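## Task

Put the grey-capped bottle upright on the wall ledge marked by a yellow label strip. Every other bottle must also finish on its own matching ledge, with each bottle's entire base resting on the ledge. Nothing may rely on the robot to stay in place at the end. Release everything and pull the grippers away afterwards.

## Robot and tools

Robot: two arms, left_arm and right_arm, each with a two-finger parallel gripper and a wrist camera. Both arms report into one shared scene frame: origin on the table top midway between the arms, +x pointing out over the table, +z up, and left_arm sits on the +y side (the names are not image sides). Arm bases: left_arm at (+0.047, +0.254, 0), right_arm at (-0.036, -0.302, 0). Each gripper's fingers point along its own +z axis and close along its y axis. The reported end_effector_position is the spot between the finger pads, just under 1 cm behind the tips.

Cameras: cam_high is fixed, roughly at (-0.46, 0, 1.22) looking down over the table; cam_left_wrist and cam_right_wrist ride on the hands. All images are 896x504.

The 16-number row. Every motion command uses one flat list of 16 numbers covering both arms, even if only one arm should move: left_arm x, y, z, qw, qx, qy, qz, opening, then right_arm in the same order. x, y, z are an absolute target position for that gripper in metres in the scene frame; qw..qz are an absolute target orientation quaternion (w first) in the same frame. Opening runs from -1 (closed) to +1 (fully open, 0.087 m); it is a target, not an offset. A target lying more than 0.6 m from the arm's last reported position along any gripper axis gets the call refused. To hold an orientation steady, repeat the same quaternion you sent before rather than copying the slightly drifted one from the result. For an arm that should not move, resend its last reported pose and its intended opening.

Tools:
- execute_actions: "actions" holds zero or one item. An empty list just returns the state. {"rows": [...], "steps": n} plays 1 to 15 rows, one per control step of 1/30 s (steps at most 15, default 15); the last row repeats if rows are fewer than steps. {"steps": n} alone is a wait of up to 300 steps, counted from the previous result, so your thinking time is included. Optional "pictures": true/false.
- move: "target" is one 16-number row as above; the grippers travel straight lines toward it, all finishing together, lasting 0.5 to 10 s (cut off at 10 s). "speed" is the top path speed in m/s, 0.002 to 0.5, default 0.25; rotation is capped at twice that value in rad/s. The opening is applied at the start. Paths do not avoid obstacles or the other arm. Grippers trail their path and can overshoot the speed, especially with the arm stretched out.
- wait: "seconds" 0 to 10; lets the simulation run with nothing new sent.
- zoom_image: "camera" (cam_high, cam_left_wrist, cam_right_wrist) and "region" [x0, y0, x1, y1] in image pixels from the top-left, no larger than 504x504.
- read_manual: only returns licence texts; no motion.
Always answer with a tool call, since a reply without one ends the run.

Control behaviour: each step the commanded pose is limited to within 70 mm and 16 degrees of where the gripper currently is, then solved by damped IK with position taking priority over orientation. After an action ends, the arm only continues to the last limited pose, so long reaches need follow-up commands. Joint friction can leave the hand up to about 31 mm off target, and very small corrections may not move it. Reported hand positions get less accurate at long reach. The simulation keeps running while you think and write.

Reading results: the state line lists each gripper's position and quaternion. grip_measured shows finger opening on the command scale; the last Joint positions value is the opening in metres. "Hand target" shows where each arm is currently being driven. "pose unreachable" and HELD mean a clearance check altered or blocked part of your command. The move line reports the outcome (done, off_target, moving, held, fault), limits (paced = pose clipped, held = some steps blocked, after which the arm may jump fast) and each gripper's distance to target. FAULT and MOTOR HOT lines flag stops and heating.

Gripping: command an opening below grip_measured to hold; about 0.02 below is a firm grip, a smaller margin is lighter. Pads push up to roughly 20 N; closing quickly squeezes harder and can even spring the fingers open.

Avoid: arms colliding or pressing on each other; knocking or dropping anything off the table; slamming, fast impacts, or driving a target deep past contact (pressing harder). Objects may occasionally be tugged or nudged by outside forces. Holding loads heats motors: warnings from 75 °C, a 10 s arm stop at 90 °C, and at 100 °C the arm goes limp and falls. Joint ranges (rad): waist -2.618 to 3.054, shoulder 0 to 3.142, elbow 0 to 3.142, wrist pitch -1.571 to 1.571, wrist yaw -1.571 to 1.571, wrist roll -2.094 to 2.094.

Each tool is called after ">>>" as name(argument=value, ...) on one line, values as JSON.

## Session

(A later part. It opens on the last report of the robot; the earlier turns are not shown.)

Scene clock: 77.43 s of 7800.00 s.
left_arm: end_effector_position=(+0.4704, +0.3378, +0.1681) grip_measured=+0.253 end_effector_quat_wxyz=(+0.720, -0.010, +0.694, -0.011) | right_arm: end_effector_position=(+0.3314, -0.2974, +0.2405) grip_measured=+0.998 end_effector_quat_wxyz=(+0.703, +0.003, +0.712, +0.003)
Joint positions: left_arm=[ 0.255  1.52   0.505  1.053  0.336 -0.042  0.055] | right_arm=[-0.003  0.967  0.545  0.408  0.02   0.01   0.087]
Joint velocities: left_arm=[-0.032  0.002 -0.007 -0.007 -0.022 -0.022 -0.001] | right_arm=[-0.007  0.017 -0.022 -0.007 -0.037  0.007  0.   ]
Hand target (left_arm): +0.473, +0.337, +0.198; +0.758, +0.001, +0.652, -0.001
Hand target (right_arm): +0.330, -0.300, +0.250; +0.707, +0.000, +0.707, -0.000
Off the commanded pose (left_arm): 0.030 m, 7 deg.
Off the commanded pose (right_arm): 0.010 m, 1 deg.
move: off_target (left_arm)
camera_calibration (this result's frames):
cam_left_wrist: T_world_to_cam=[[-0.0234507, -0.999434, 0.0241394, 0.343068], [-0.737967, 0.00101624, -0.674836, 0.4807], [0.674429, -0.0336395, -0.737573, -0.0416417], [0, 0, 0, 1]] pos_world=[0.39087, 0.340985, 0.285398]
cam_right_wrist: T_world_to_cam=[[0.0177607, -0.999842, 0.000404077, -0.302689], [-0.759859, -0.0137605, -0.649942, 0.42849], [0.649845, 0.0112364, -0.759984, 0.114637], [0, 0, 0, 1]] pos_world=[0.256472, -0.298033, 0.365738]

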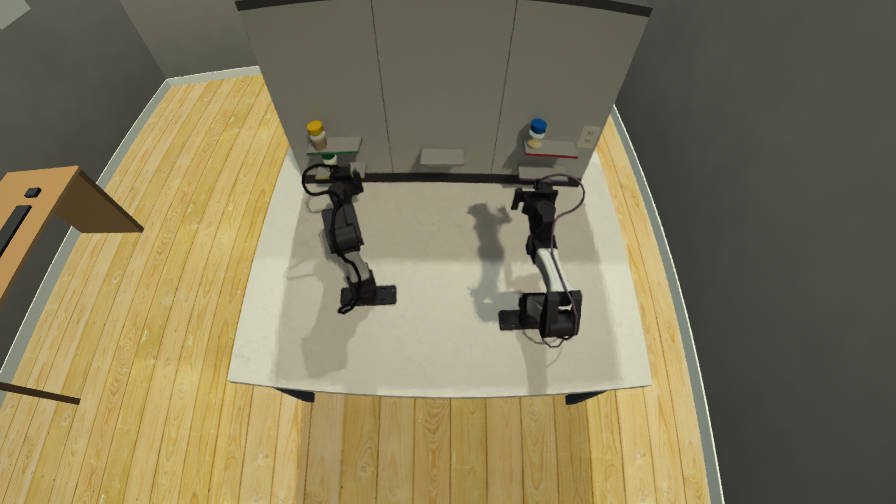

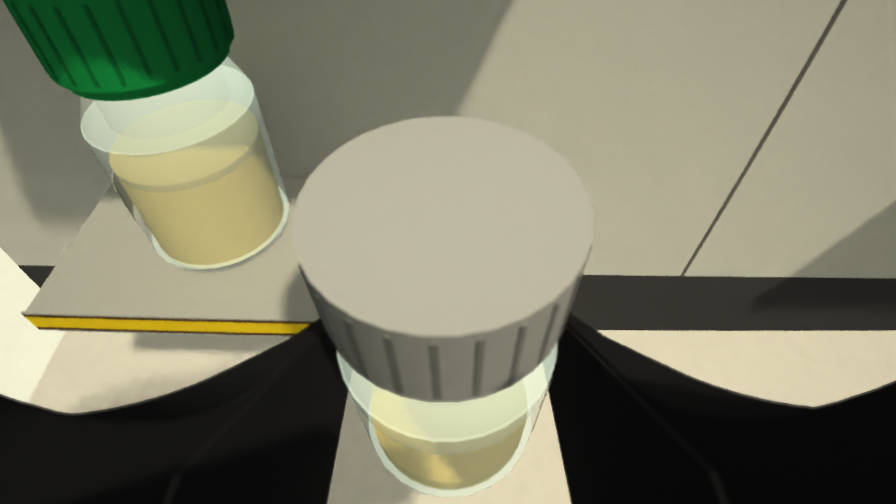

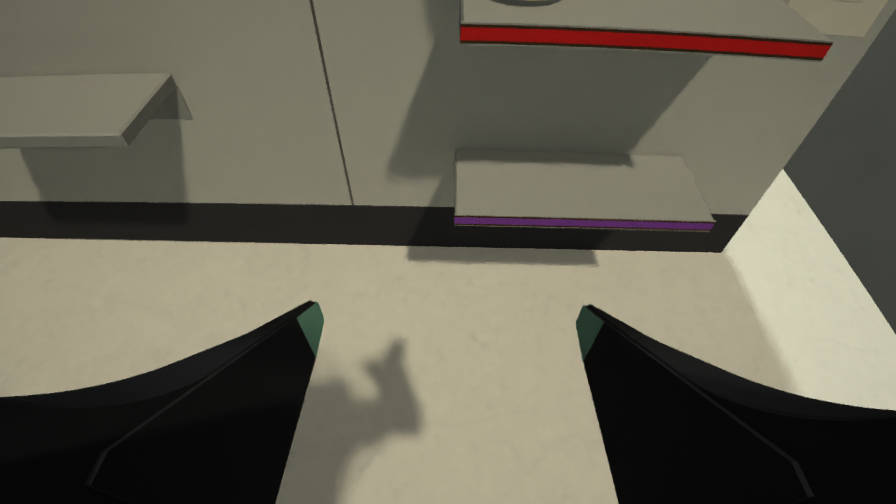

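>>> move(target=[0.43,0.338,0.24,0.737,0,0.676,0,0.1,0.33,-0.3,0.25,0.707,0,0.707,0,1], speed=0.1)

>>> move(target=[0.47,0.338,0.181,0.737,0,0.676,0,0.1,0.33,-0.3,0.25,0.707,0,0.707,0,1], speed=0.06)

>>> move(target=[0.51,0.338,0.181,0.737,0,0.676,0,0.1,0.33,-0.3,0.25,0.707,0,0.707,0,1], speed=0.05)

Scene clock: 81.07 s of 7800.00 s.
left_arm: end_effector_position=(+0.4296, +0.3361, +0.2184) grip_measured=+0.253 end_effector_quat_wxyz=(+0.718, -0.011, +0.695, -0.009) | right_arm: end_effector_position=(+0.3314, -0.2974, +0.2405) grip_measured=+0.998 end_effector_quat_wxyz=(+0.703, +0.003, +0.712, +0.003)
Joint positions: left_arm=[ 0.303  1.176  0.505  0.707  0.379 -0.041  0.055] | right_arm=[-0.003  0.967  0.545  0.408  0.02   0.01   0.087]
Joint velocities: left_arm=[ 0.012  0.007  0.002  0.037  0.037 -0.095 -0.001] | right_arm=[-0.002  0.007  0.002 -0.007 -0.007  0.037 -0.   ]
Hand target (left_arm): +0.429, +0.338, +0.240; +0.737, +0.000, +0.676, +0.001
Hand target (right_arm): +0.330, -0.300, +0.250; +0.707, +0.000, +0.707, -0.000
Off the commanded pose (left_arm): 0.022 m, 3 deg.
Off the commanded pose (right_arm): 0.010 m, 1 deg.
move: off_target (left_arm)
camera_calibration (this result's frames):
cam_left_wrist: T_world_to_cam=[[-0.0179739, -0.999585, 0.0225295, 0.33717], [-0.740021, -0.00185263, -0.672581, 0.485906], [0.672343, -0.0287612, -0.73968, 0.0226242], [0, 0, 0, 1]] pos_world=[0.35043, 0.338581, 0.33595]
cam_right_wrist: T_world_to_cam=[[0.0177607, -0.999842, 0.000404077, -0.302689], [-0.759859, -0.0137605, -0.649942, 0.42849], [0.649845, 0.0112364, -0.759984, 0.114637], [0, 0, 0, 1]] pos_world=[0.256472, -0.298033, 0.365738]

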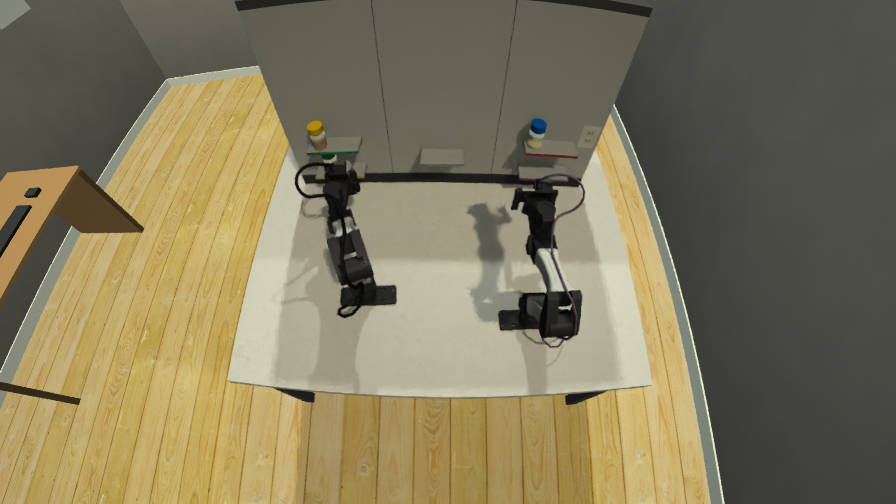

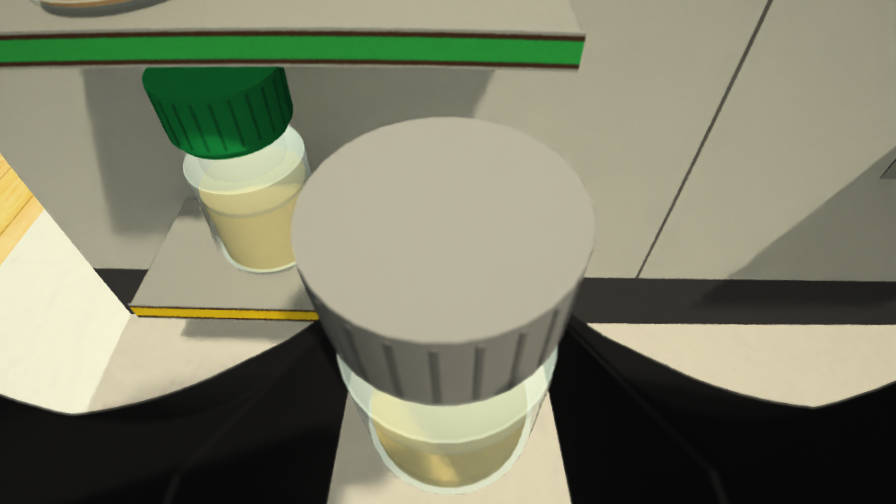

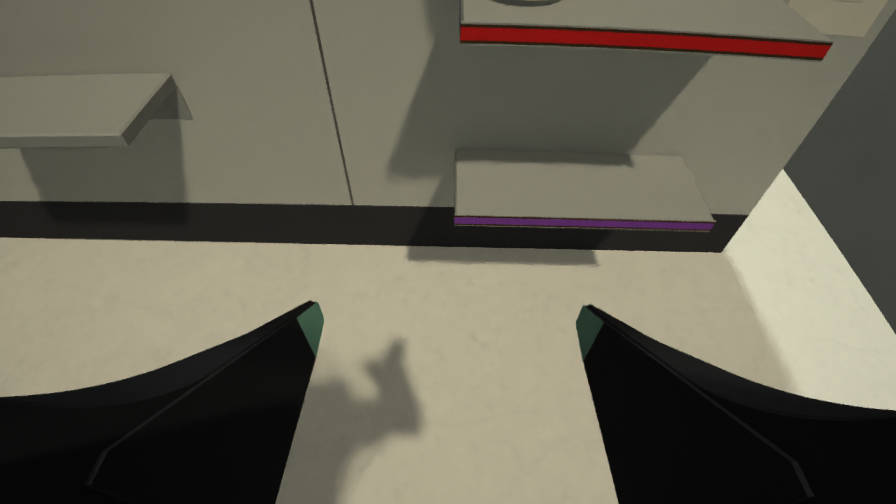

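Scene clock: 82.63 s of 7800.00 s.
left_arm: end_effector_position=(+0.4687, +0.3390, +0.1812) grip_measured=+0.253 end_effector_quat_wxyz=(+0.731, -0.003, +0.682, -0.005) | right_arm: end_effector_position=(+0.3314, -0.2974, +0.2405) grip_measured=+0.998 end_effector_quat_wxyz=(+0.703, +0.003, +0.712, +0.003)
Joint positions: left_arm=[ 0.261  1.494  0.505  1.064  0.343 -0.036  0.055] | right_arm=[-0.003  0.967  0.545  0.408  0.02   0.01   0.087]
Joint velocities: left_arm=[ 0.027 -0.002  0.002  0.051  0.022  0.037 -0.   ] | right_arm=[-0.002 -0.012 -0.017 -0.022 -0.007  0.007 -0.001]
Hand target (left_arm): +0.470, +0.338, +0.181; +0.737, +0.000, +0.676, -0.000
Hand target (right_arm): +0.330, -0.300, +0.250; +0.707, +0.000, +0.707, -0.000
Off the commanded pose (left_arm): 0.002 m, 1 deg.
Off the commanded pose (right_arm): 0.010 m, 1 deg.
move: done
camera_calibration (this result's frames):
cam_left_wrist: T_world_to_cam=[[-0.0247587, -0.999682, 0.00469365, 0.348078], [-0.714296, 0.0144055, -0.699695, 0.477097], [0.699405, -0.0206762, -0.714426, -0.0511361], [0, 0, 0, 1]] pos_world=[0.385171, 0.340037, 0.295656]
cam_right_wrist: T_world_to_cam=[[0.0177607, -0.999842, 0.000404077, -0.302689], [-0.759859, -0.0137605, -0.649942, 0.42849], [0.649845, 0.0112364, -0.759984, 0.114637], [0, 0, 0, 1]] pos_world=[0.256472, -0.298033, 0.365738]

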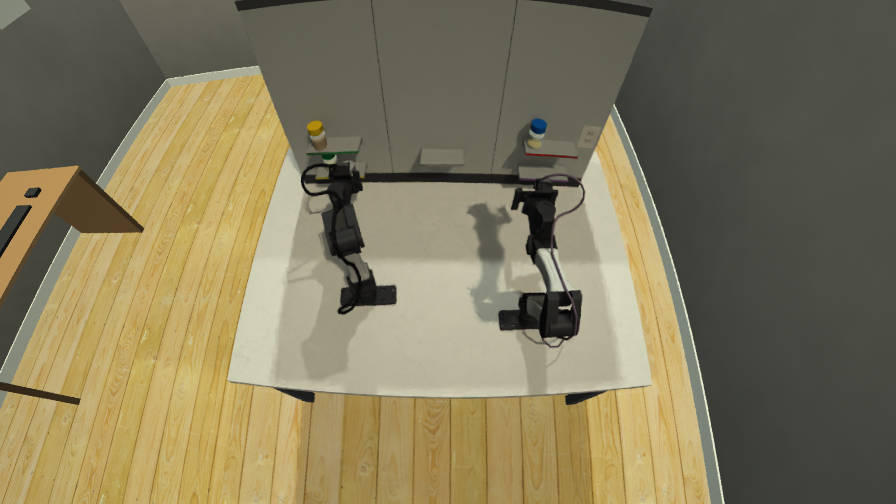

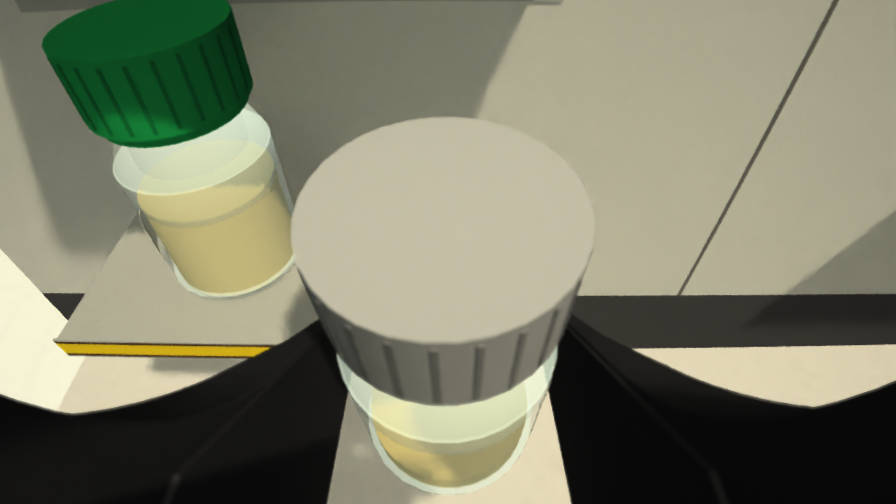

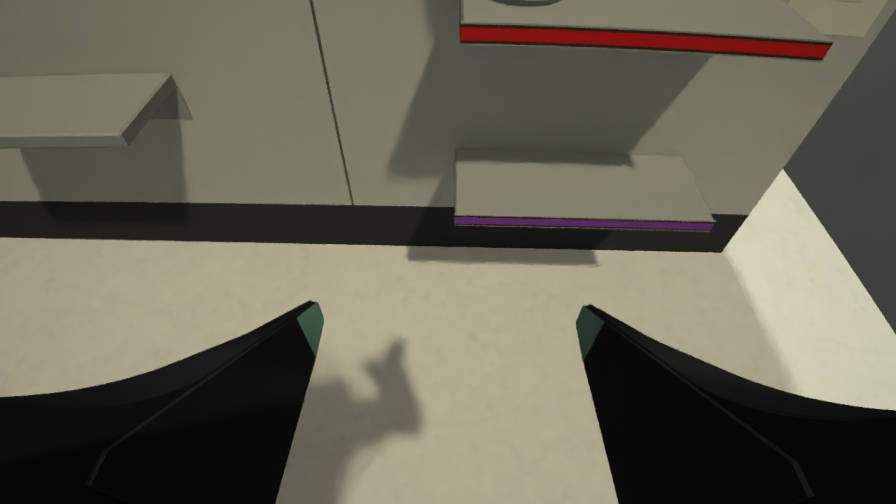

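Scene clock: 83.73 s of 7800.00 s.
left_arm: end_effector_position=(+0.5031, +0.3381, +0.1870) grip_measured=+0.245 end_effector_quat_wxyz=(+0.742, +0.001, +0.670, -0.002) | right_arm: end_effector_position=(+0.3314, -0.2974, +0.2405) grip_measured=+0.998 end_effector_quat_wxyz=(+0.703, +0.003, +0.712, +0.003)
Joint positions: left_arm=[ 0.218  1.624  0.62   1.111  0.3   -0.033  0.054] | right_arm=[-0.003  0.967  0.545  0.408  0.02   0.01   0.087]
Joint velocities: left_arm=[ 0.007  0.017  0.007  0.022 -0.022 -0.081  0.   ] | right_arm=[-0.017  0.007 -0.002  0.022 -0.022 -0.007 -0.001]
Hand target (left_arm): +0.510, +0.338, +0.181; +0.737, -0.000, +0.676, -0.000
Hand target (right_arm): +0.330, -0.300, +0.250; +0.707, +0.000, +0.707, -0.000
Off the commanded pose (left_arm): 0.009 m, 1 deg.
Off the commanded pose (right_arm): 0.010 m, 1 deg.
move: done
camera_calibration (this result's frames):
cam_left_wrist: T_world_to_cam=[[-0.0243103, -0.999691, -0.0052367, 0.349637], [-0.691547, 0.0205992, -0.722038, 0.496415], [0.721922, -0.0139315, -0.691834, -0.0888831], [0, 0, 0, 1]] pos_world=[0.415961, 0.338065, 0.298769]
cam_right_wrist: T_world_to_cam=[[0.0177607, -0.999842, 0.000404077, -0.302689], [-0.759859, -0.0137605, -0.649942, 0.42849], [0.649845, 0.0112364, -0.759984, 0.114637], [0, 0, 0, 1]] pos_world=[0.256472, -0.298033, 0.365738]

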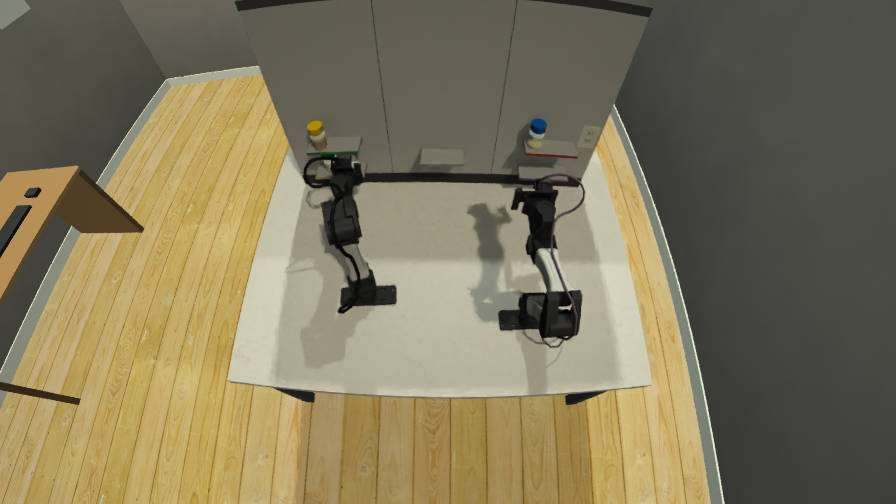

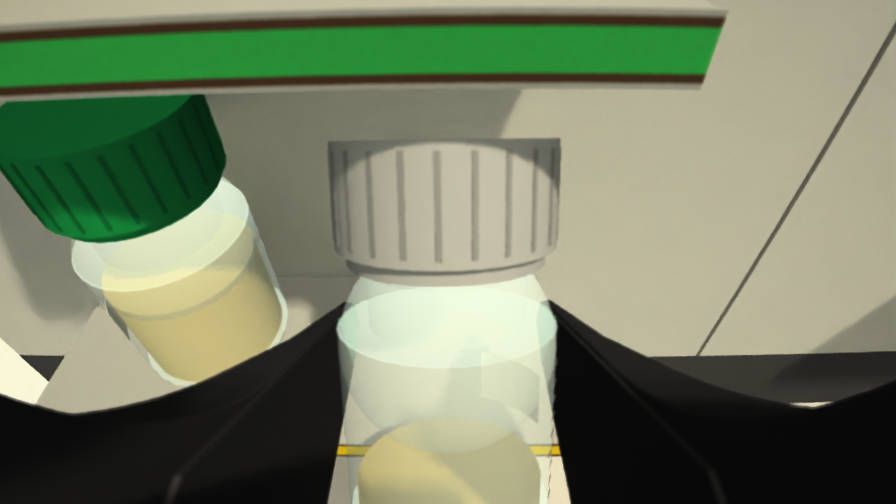

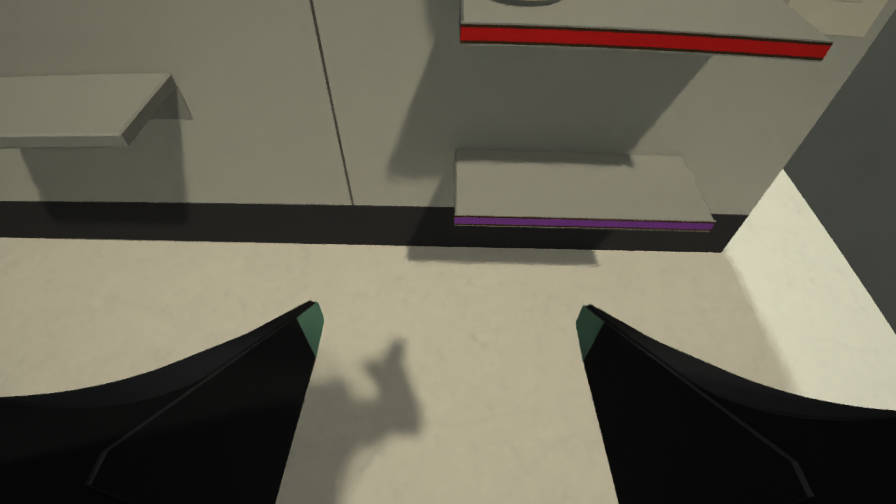

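>>> move(target=[0.44,0.338,0.19,0.737,0,0.676,0,0.1,0.40,0.10,0.2,0.5,-0.5,0.5,0.5,1], speed=0.1)

Scene clock: 95.97 s of 7800.00 s.
left_arm: end_effector_position=(+0.4459, +0.3383, +0.1861) grip_measured=+0.245 end_effector_quat_wxyz=(+0.731, -0.003, +0.682, -0.002) | right_arm: end_effector_position=(+0.4024, +0.0934, +0.2053) grip_measured=+0.998 end_effector_quat_wxyz=(+0.503, -0.494, +0.509, +0.494)
Joint positions: left_arm=[ 0.286  1.379  0.438  1.015  0.363 -0.033  0.054] | right_arm=[ 0.445  2.191  1.631  0.546 -1.08  -0.006  0.087]
Joint velocities: left_arm=[ 0.012 -0.007 -0.002 -0.066  0.007  0.007 -0.   ] | right_arm=[ 0.007  0.007  0.007  0.051  0.007  0.051 -0.   ]
Hand target (left_arm): +0.440, +0.338, +0.190; +0.737, +0.000, +0.676, +0.000
Hand target (right_arm): +0.400, +0.099, +0.198; +0.492, -0.500, +0.508, +0.499
Off the commanded pose (left_arm): 0.007 m, 1 deg.
Off the commanded pose (right_arm): 0.009 m, 1 deg.
After step 90, 1.00 s passed at rest.
move: done
camera_calibration (this result's frames):
cam_left_wrist: T_world_to_cam=[[-0.0191769, -0.999816, 0.000802949, 0.345131], [-0.714978, 0.0131522, -0.699023, 0.464902], [0.698884, -0.0139792, -0.715099, -0.0336436], [0, 0, 0, 1]] pos_world=[0.362526, 0.338482, 0.300642]
cam_right_wrist: T_world_to_cam=[[0.999979, -0.00494524, 0.00425148, -0.402173], [-0.000954032, -0.755828, -0.65477, 0.229874], [0.00645138, 0.654752, -0.755817, 0.235232], [0, 0, 0, 1]] pos_world=[0.400866, 0.0177378, 0.330016]

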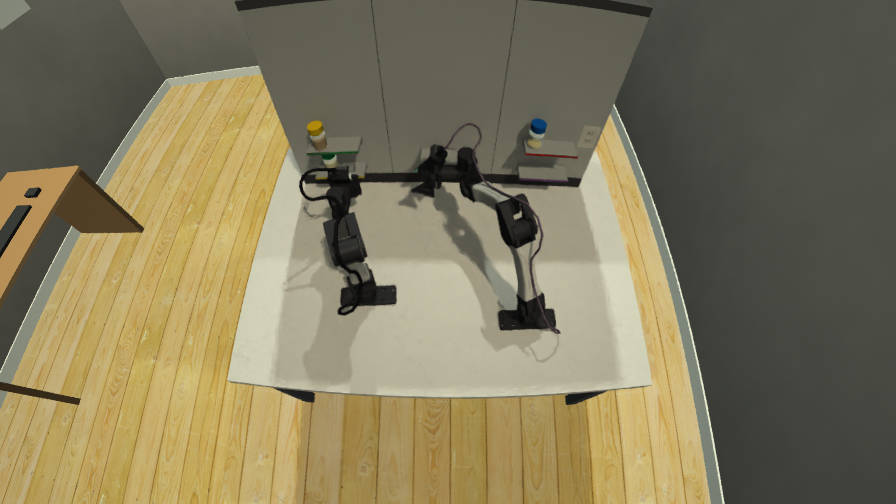

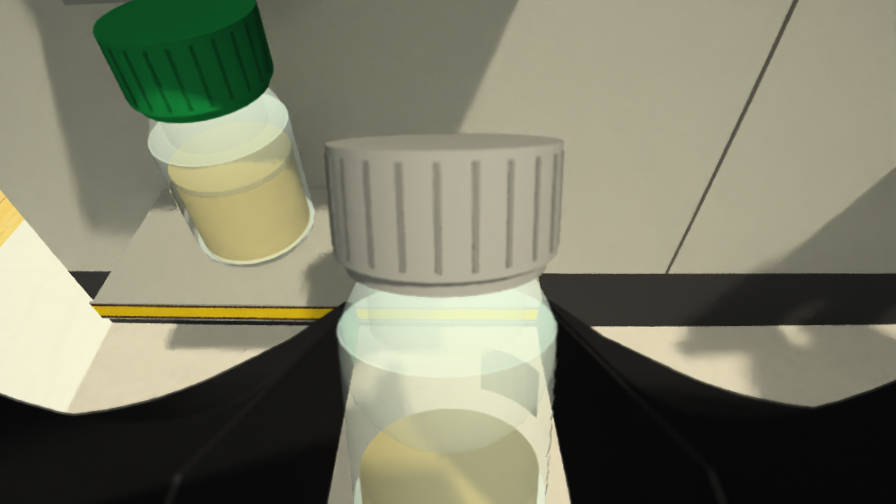

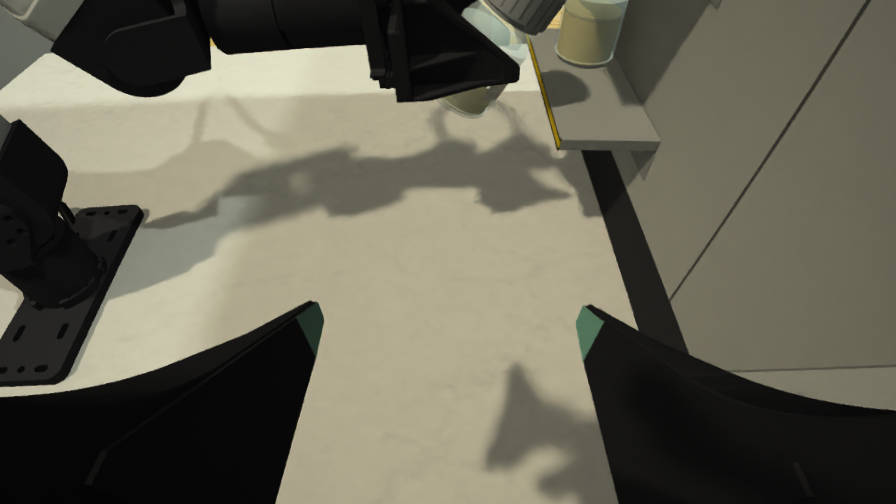

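>>> zoom_image(camera="cam_right_wrist", region=[340,0,680,190])

Region (340, 0, 680, 190) of cam_right_wrist's 896x504 image, scaled by 1.482, with more detail than that image has; it fills the top 282 rows of this view, and the rest is white.

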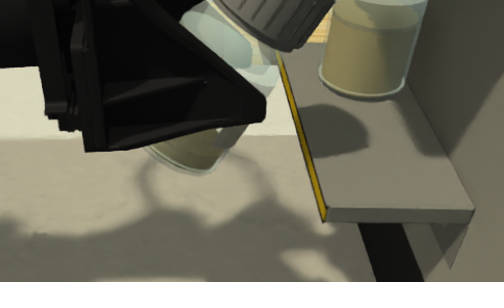

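>>> move(target=[0.43,0.338,0.22,0.9,0,0.436,0,0.1,0.44,0.10,0.13,0.5,-0.5,0.5,0.5,1], speed=0.1)

Scene clock: 101.97 s of 7800.00 s.
left_arm: end_effector_position=(+0.4373, +0.3368, +0.2104) grip_measured=+0.245 end_effector_quat_wxyz=(+0.810, -0.006, +0.586, +0.001) | right_arm: end_effector_position=(+0.4160, +0.1047, +0.1436) grip_measured=+0.998 end_effector_quat_wxyz=(+0.489, -0.523, +0.472, +0.515)
Joint positions: left_arm=[ 0.29   1.537  0.337  1.538  0.341 -0.126  0.054] | right_arm=[ 0.438  2.409  1.728  0.7   -1.186 -0.007  0.087]
Joint velocities: left_arm=[-0.017  0.007 -0.017 -0.081 -0.051  0.007  0.001] | right_arm=[ 0.002 -0.012 -0.017  0.007 -0.037 -0.022  0.   ]
Hand target (left_arm): +0.430, +0.338, +0.220; +0.821, -0.009, +0.571, +0.008
Hand target (right_arm): +0.437, +0.098, +0.130; +0.500, -0.500, +0.500, +0.500
Off the commanded pose (left_arm): 0.012 m, 20 deg; orientation clipped at the last step of the last action.
Off the commanded pose (right_arm): 0.028 m, 5 deg.
joint sent to its limit (left arm) — the command would take joint 4 (wrist pitch) past its upper limit, so that joint was sent only as far as its limit.
move: off_target (left_arm, right_arm); limits=paced
camera_calibration (this result's frames):
cam_left_wrist: T_world_to_cam=[[-0.0108871, -0.999938, -0.00241494, 0.340514], [-0.521354, 0.00773721, -0.853305, 0.425389], [0.853271, -0.008031, -0.521406, -0.120511], [0, 0, 0, 1]] pos_world=[0.328314, 0.336233, 0.300974]
cam_right_wrist: T_world_to_cam=[[0.994939, 0.0941783, 0.0350358, -0.428127], [0.0935938, -0.741669, -0.664205, 0.158541], [-0.0365687, 0.664122, -0.746729, 0.196763], [0, 0, 0, 1]] pos_world=[0.418317, 0.027231, 0.267232]

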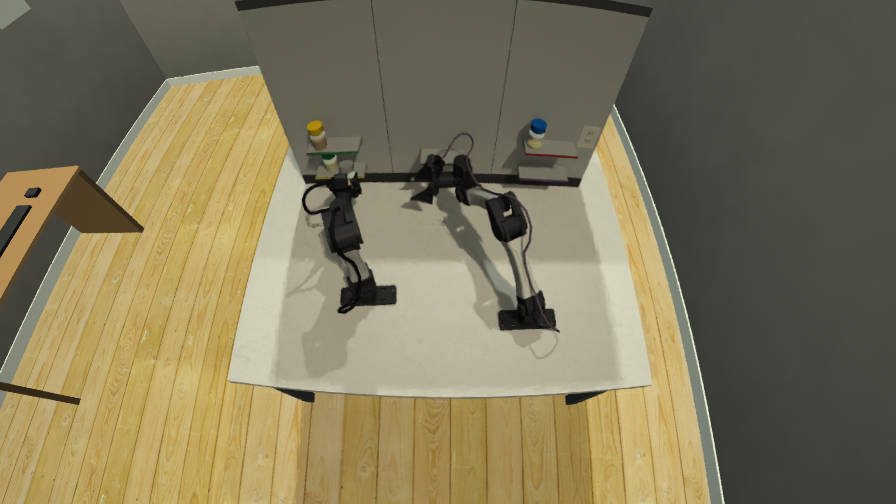

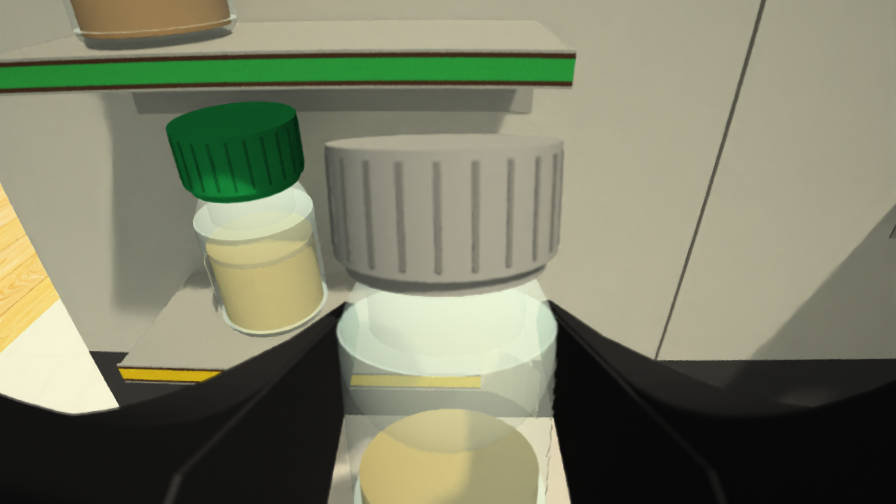

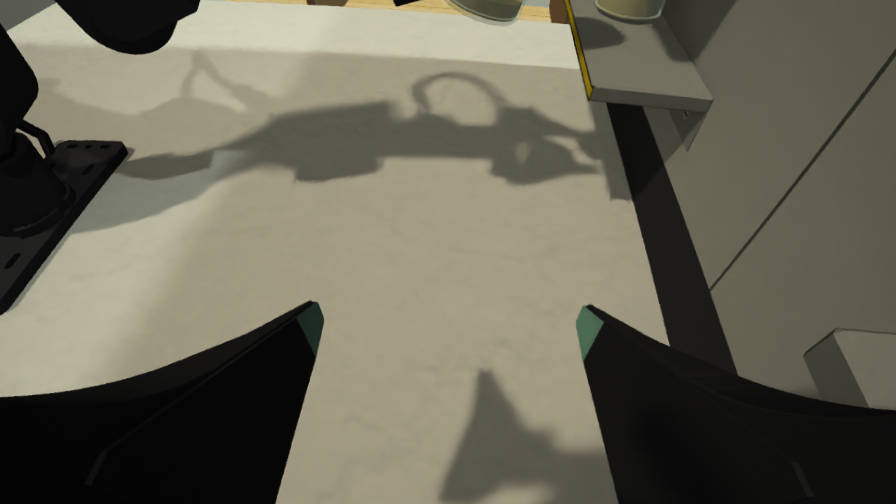

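>>> move(target=[0.43,0.338,0.235,0.737,0,0.676,0,0.1,0.44,0.08,0.22,0.5,-0.5,0.5,0.5,1], speed=0.1)

Scene clock: 107.33 s of 7800.00 s.
left_arm: end_effector_position=(+0.4290, +0.3357, +0.2109) grip_measured=+0.245 end_effector_quat_wxyz=(+0.717, -0.013, +0.697, -0.010) | right_arm: end_effector_position=(+0.4137, +0.0943, +0.2007) grip_measured=+0.998 end_effector_quat_wxyz=(-0.455, +0.507, -0.502, -0.533)
Joint positions: left_arm=[ 0.302  1.189  0.484  0.735  0.376 -0.043  0.054] | right_arm=[ 0.42   2.311  1.833  0.429 -1.21   0.027  0.087]
Joint velocities: left_arm=[-0.007  0.007  0.007 -0.037  0.007  0.037 -0.   ] | right_arm=[-0.007 -0.017  0.012  0.022 -0.022  0.022 -0.001]
Hand target (left_arm): +0.430, +0.338, +0.235; +0.737, -0.001, +0.676, +0.000
Hand target (right_arm): +0.439, +0.079, +0.220; -0.500, +0.500, -0.500, -0.500
Off the commanded pose (left_arm): 0.024 m, 4 deg.
Off the commanded pose (right_arm): 0.036 m, 6 deg.
After step 90, 0.57 s passed at rest.
move: off_target (left_arm, right_arm)
camera_calibration (this result's frames):
cam_left_wrist: T_world_to_cam=[[-0.0160273, -0.999497, 0.0273769, 0.335079], [-0.7433, -0.00640325, -0.668927, 0.482587], [0.668766, -0.0310703, -0.742824, 0.0203748], [0, 0, 0, 1]] pos_world=[0.350452, 0.338633, 0.328777]
cam_right_wrist: T_world_to_cam=[[0.993028, 0.0996338, -0.0630018, -0.406954], [0.0355062, -0.76243, -0.646095, 0.211332], [-0.112407, 0.639354, -0.760652, 0.282746], [0, 0, 0, 1]] pos_world=[0.428396, 0.0208976, 0.325973]

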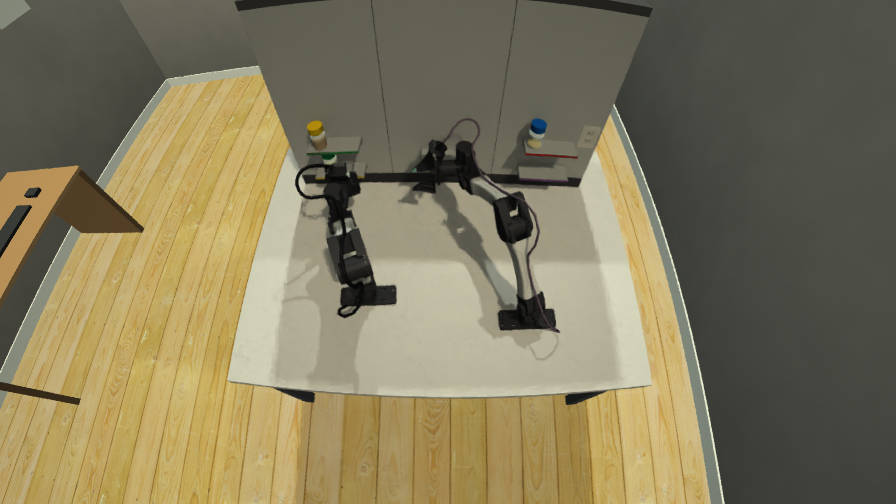

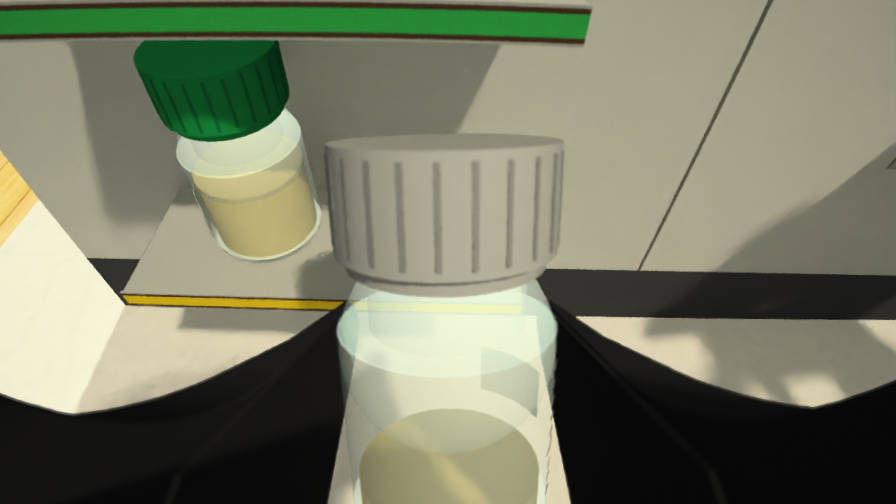

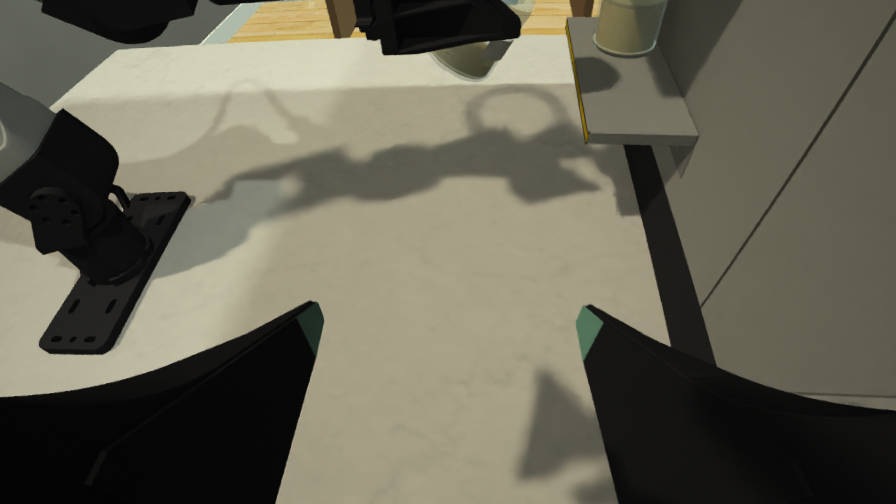

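>>> move(target=[0.462,0.338,0.25,0.737,0,0.676,0,0.1,0.40,-0.05,0.3,0.54,-0.54,0.455,0.455,1], speed=0.05)

Scene clock: 112.47 s of 7800.00 s.
left_arm: end_effector_position=(+0.4520, +0.3365, +0.2311) grip_measured=+0.245 end_effector_quat_wxyz=(+0.719, -0.007, +0.694, -0.010) | right_arm: end_effector_position=(+0.4050, -0.0453, +0.3063) grip_measured=+0.998 end_effector_quat_wxyz=(+0.549, -0.542, +0.448, +0.451)
Joint positions: left_arm=[ 0.275  1.254  0.604  0.688  0.358 -0.038  0.054] | right_arm=[ 0.161  1.936  1.619  0.376 -1.383 -0.133  0.087]
Joint velocities: left_arm=[-0.002  0.002  0.012 -0.022  0.022  0.022  0.001] | right_arm=[ 0.022 -0.012 -0.007 -0.007  0.007  0.037  0.   ]
Hand target (left_arm): +0.460, +0.338, +0.250; +0.737, -0.000, +0.676, -0.000
Hand target (right_arm): +0.401, -0.050, +0.301; +0.542, -0.539, +0.455, +0.457
Off the commanded pose (left_arm): 0.021 m, 3 deg.
Off the commanded pose (right_arm): 0.009 m, 1 deg.
move: off_target (left_arm)
camera_calibration (this result's frames):
cam_left_wrist: T_world_to_cam=[[-0.0252001, -0.999491, 0.0195507, 0.341658], [-0.738146, 0.0054148, -0.674619, 0.508196], [0.67417, -0.0314317, -0.737907, 0.0165908], [0, 0, 0, 1]] pos_world=[0.372547, 0.339254, 0.348401]
cam_right_wrist: T_world_to_cam=[[0.979563, 0.0122245, 0.200767, -0.457], [0.142908, -0.744703, -0.651916, 0.13258], [0.141542, 0.667284, -0.73123, 0.340756], [0, 0, 0, 1]] pos_world=[0.380482, -0.123062, 0.427353]

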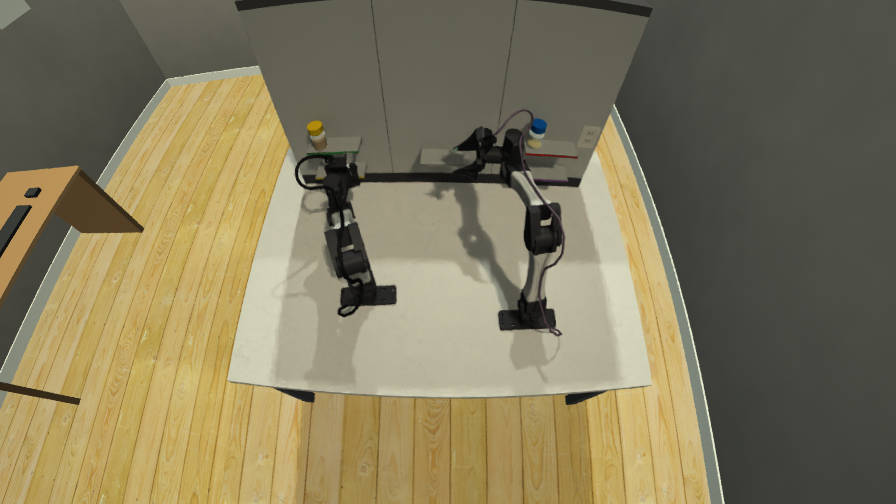

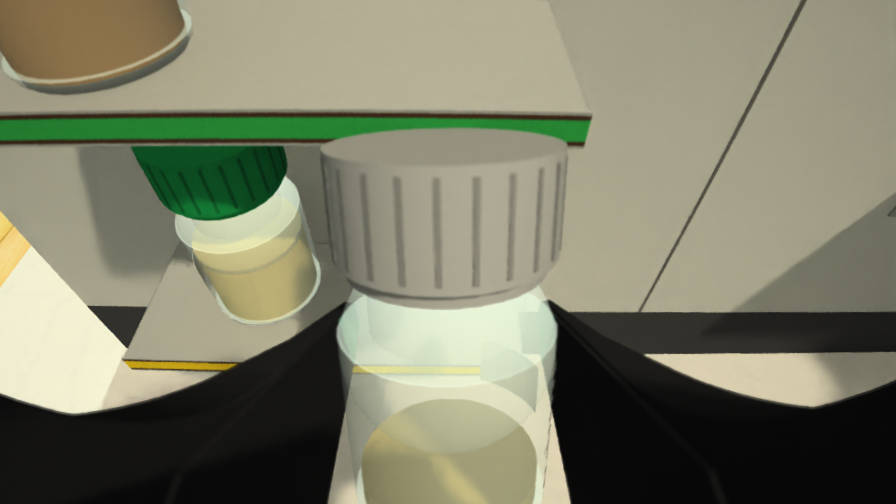

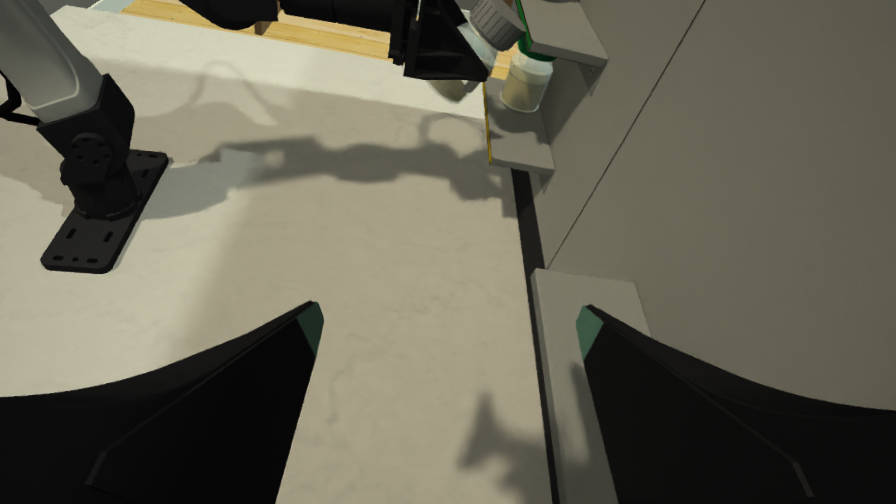

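>>> move(target=[0.478,0.338,0.245,0.737,0,0.676,0,0.1,0.40,-0.05,0.3,0.54,-0.54,0.455,0.455,1], speed=0.03)

>>> zoom_image(camera="cam_right_wrist", region=[380,0,640,180])

Scene clock: 115.00 s of 7800.00 s.
left_arm: end_effector_position=(+0.4653, +0.3360, +0.2184) grip_measured=+0.250 end_effector_quat_wxyz=(+0.710, -0.010, +0.704, -0.013) | right_arm: end_effector_position=(+0.4048, -0.0454, +0.3045) grip_measured=+0.998 end_effector_quat_wxyz=(+0.548, -0.543, +0.449, +0.451)
Joint positions: left_arm=[ 0.256  1.327  0.629  0.707  0.34  -0.036  0.055] | right_arm=[ 0.161  1.936  1.619  0.359 -1.384 -0.148  0.087]
Joint velocities: left_arm=[-0.007 -0.022  0.007  0.007 -0.066 -0.037  0.001] | right_arm=[-0.002  0.002 -0.007 -0.007  0.007 -0.081 -0.   ]
Hand target (left_arm): +0.475, +0.337, +0.245; +0.737, -0.000, +0.676, -0.000
Hand target (right_arm): +0.400, -0.050, +0.300; +0.541, -0.540, +0.455, +0.456
Off the commanded pose (left_arm): 0.029 m, 5 deg.
Off the commanded pose (right_arm): 0.008 m, 1 deg.
move: off_target (left_arm)
camera_calibration (this result's frames):
cam_left_wrist: T_world_to_cam=[[-0.0260208, -0.999261, 0.0282961, 0.340077], [-0.756404, 0.00117451, -0.654103, 0.514937], [0.653586, -0.0384236, -0.755876, 0.014099], [0, 0, 0, 1]] pos_world=[0.389135, 0.339763, 0.337856]
cam_right_wrist: T_world_to_cam=[[0.979872, 0.0138391, 0.199144, -0.45602], [0.142604, -0.746622, -0.649784, 0.130734], [0.139693, 0.665104, -0.733568, 0.340888], [0, 0, 0, 1]] pos_world=[0.380579, -0.122806, 0.425827]

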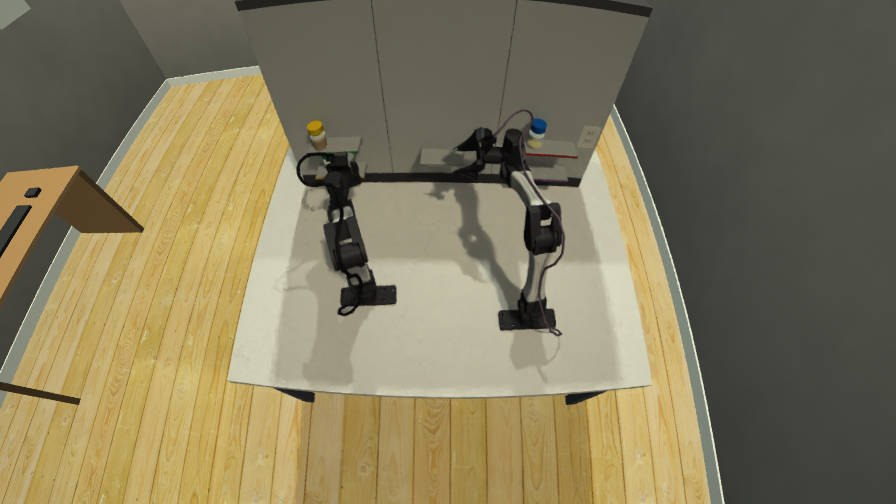

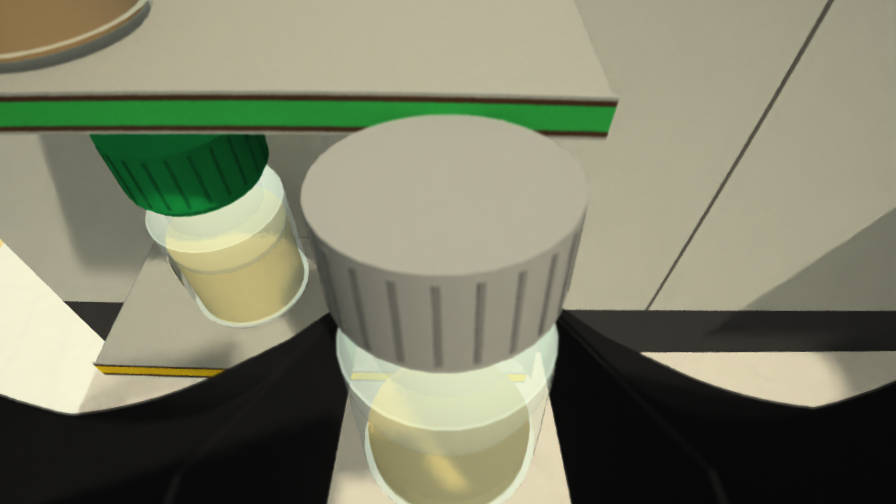

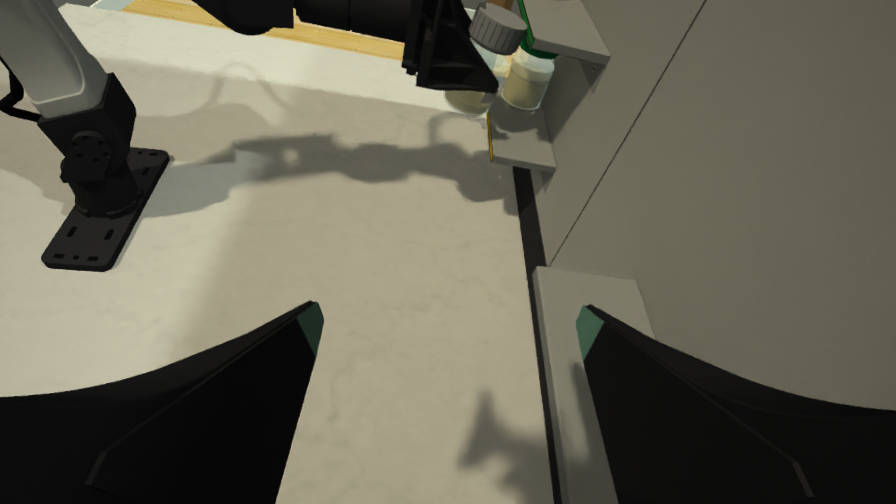

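Region (380, 0, 640, 180) of cam_right_wrist's 896x504 image, scaled by 1.938, with more detail than that image has; it fills the top 349 rows of this view, and the rest is white.

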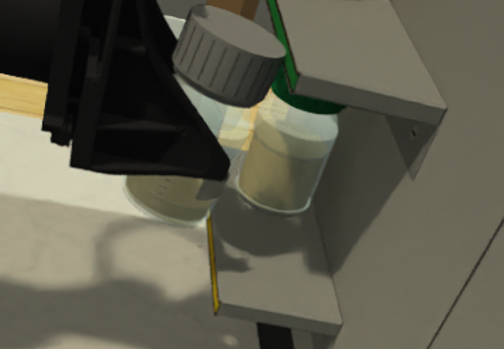

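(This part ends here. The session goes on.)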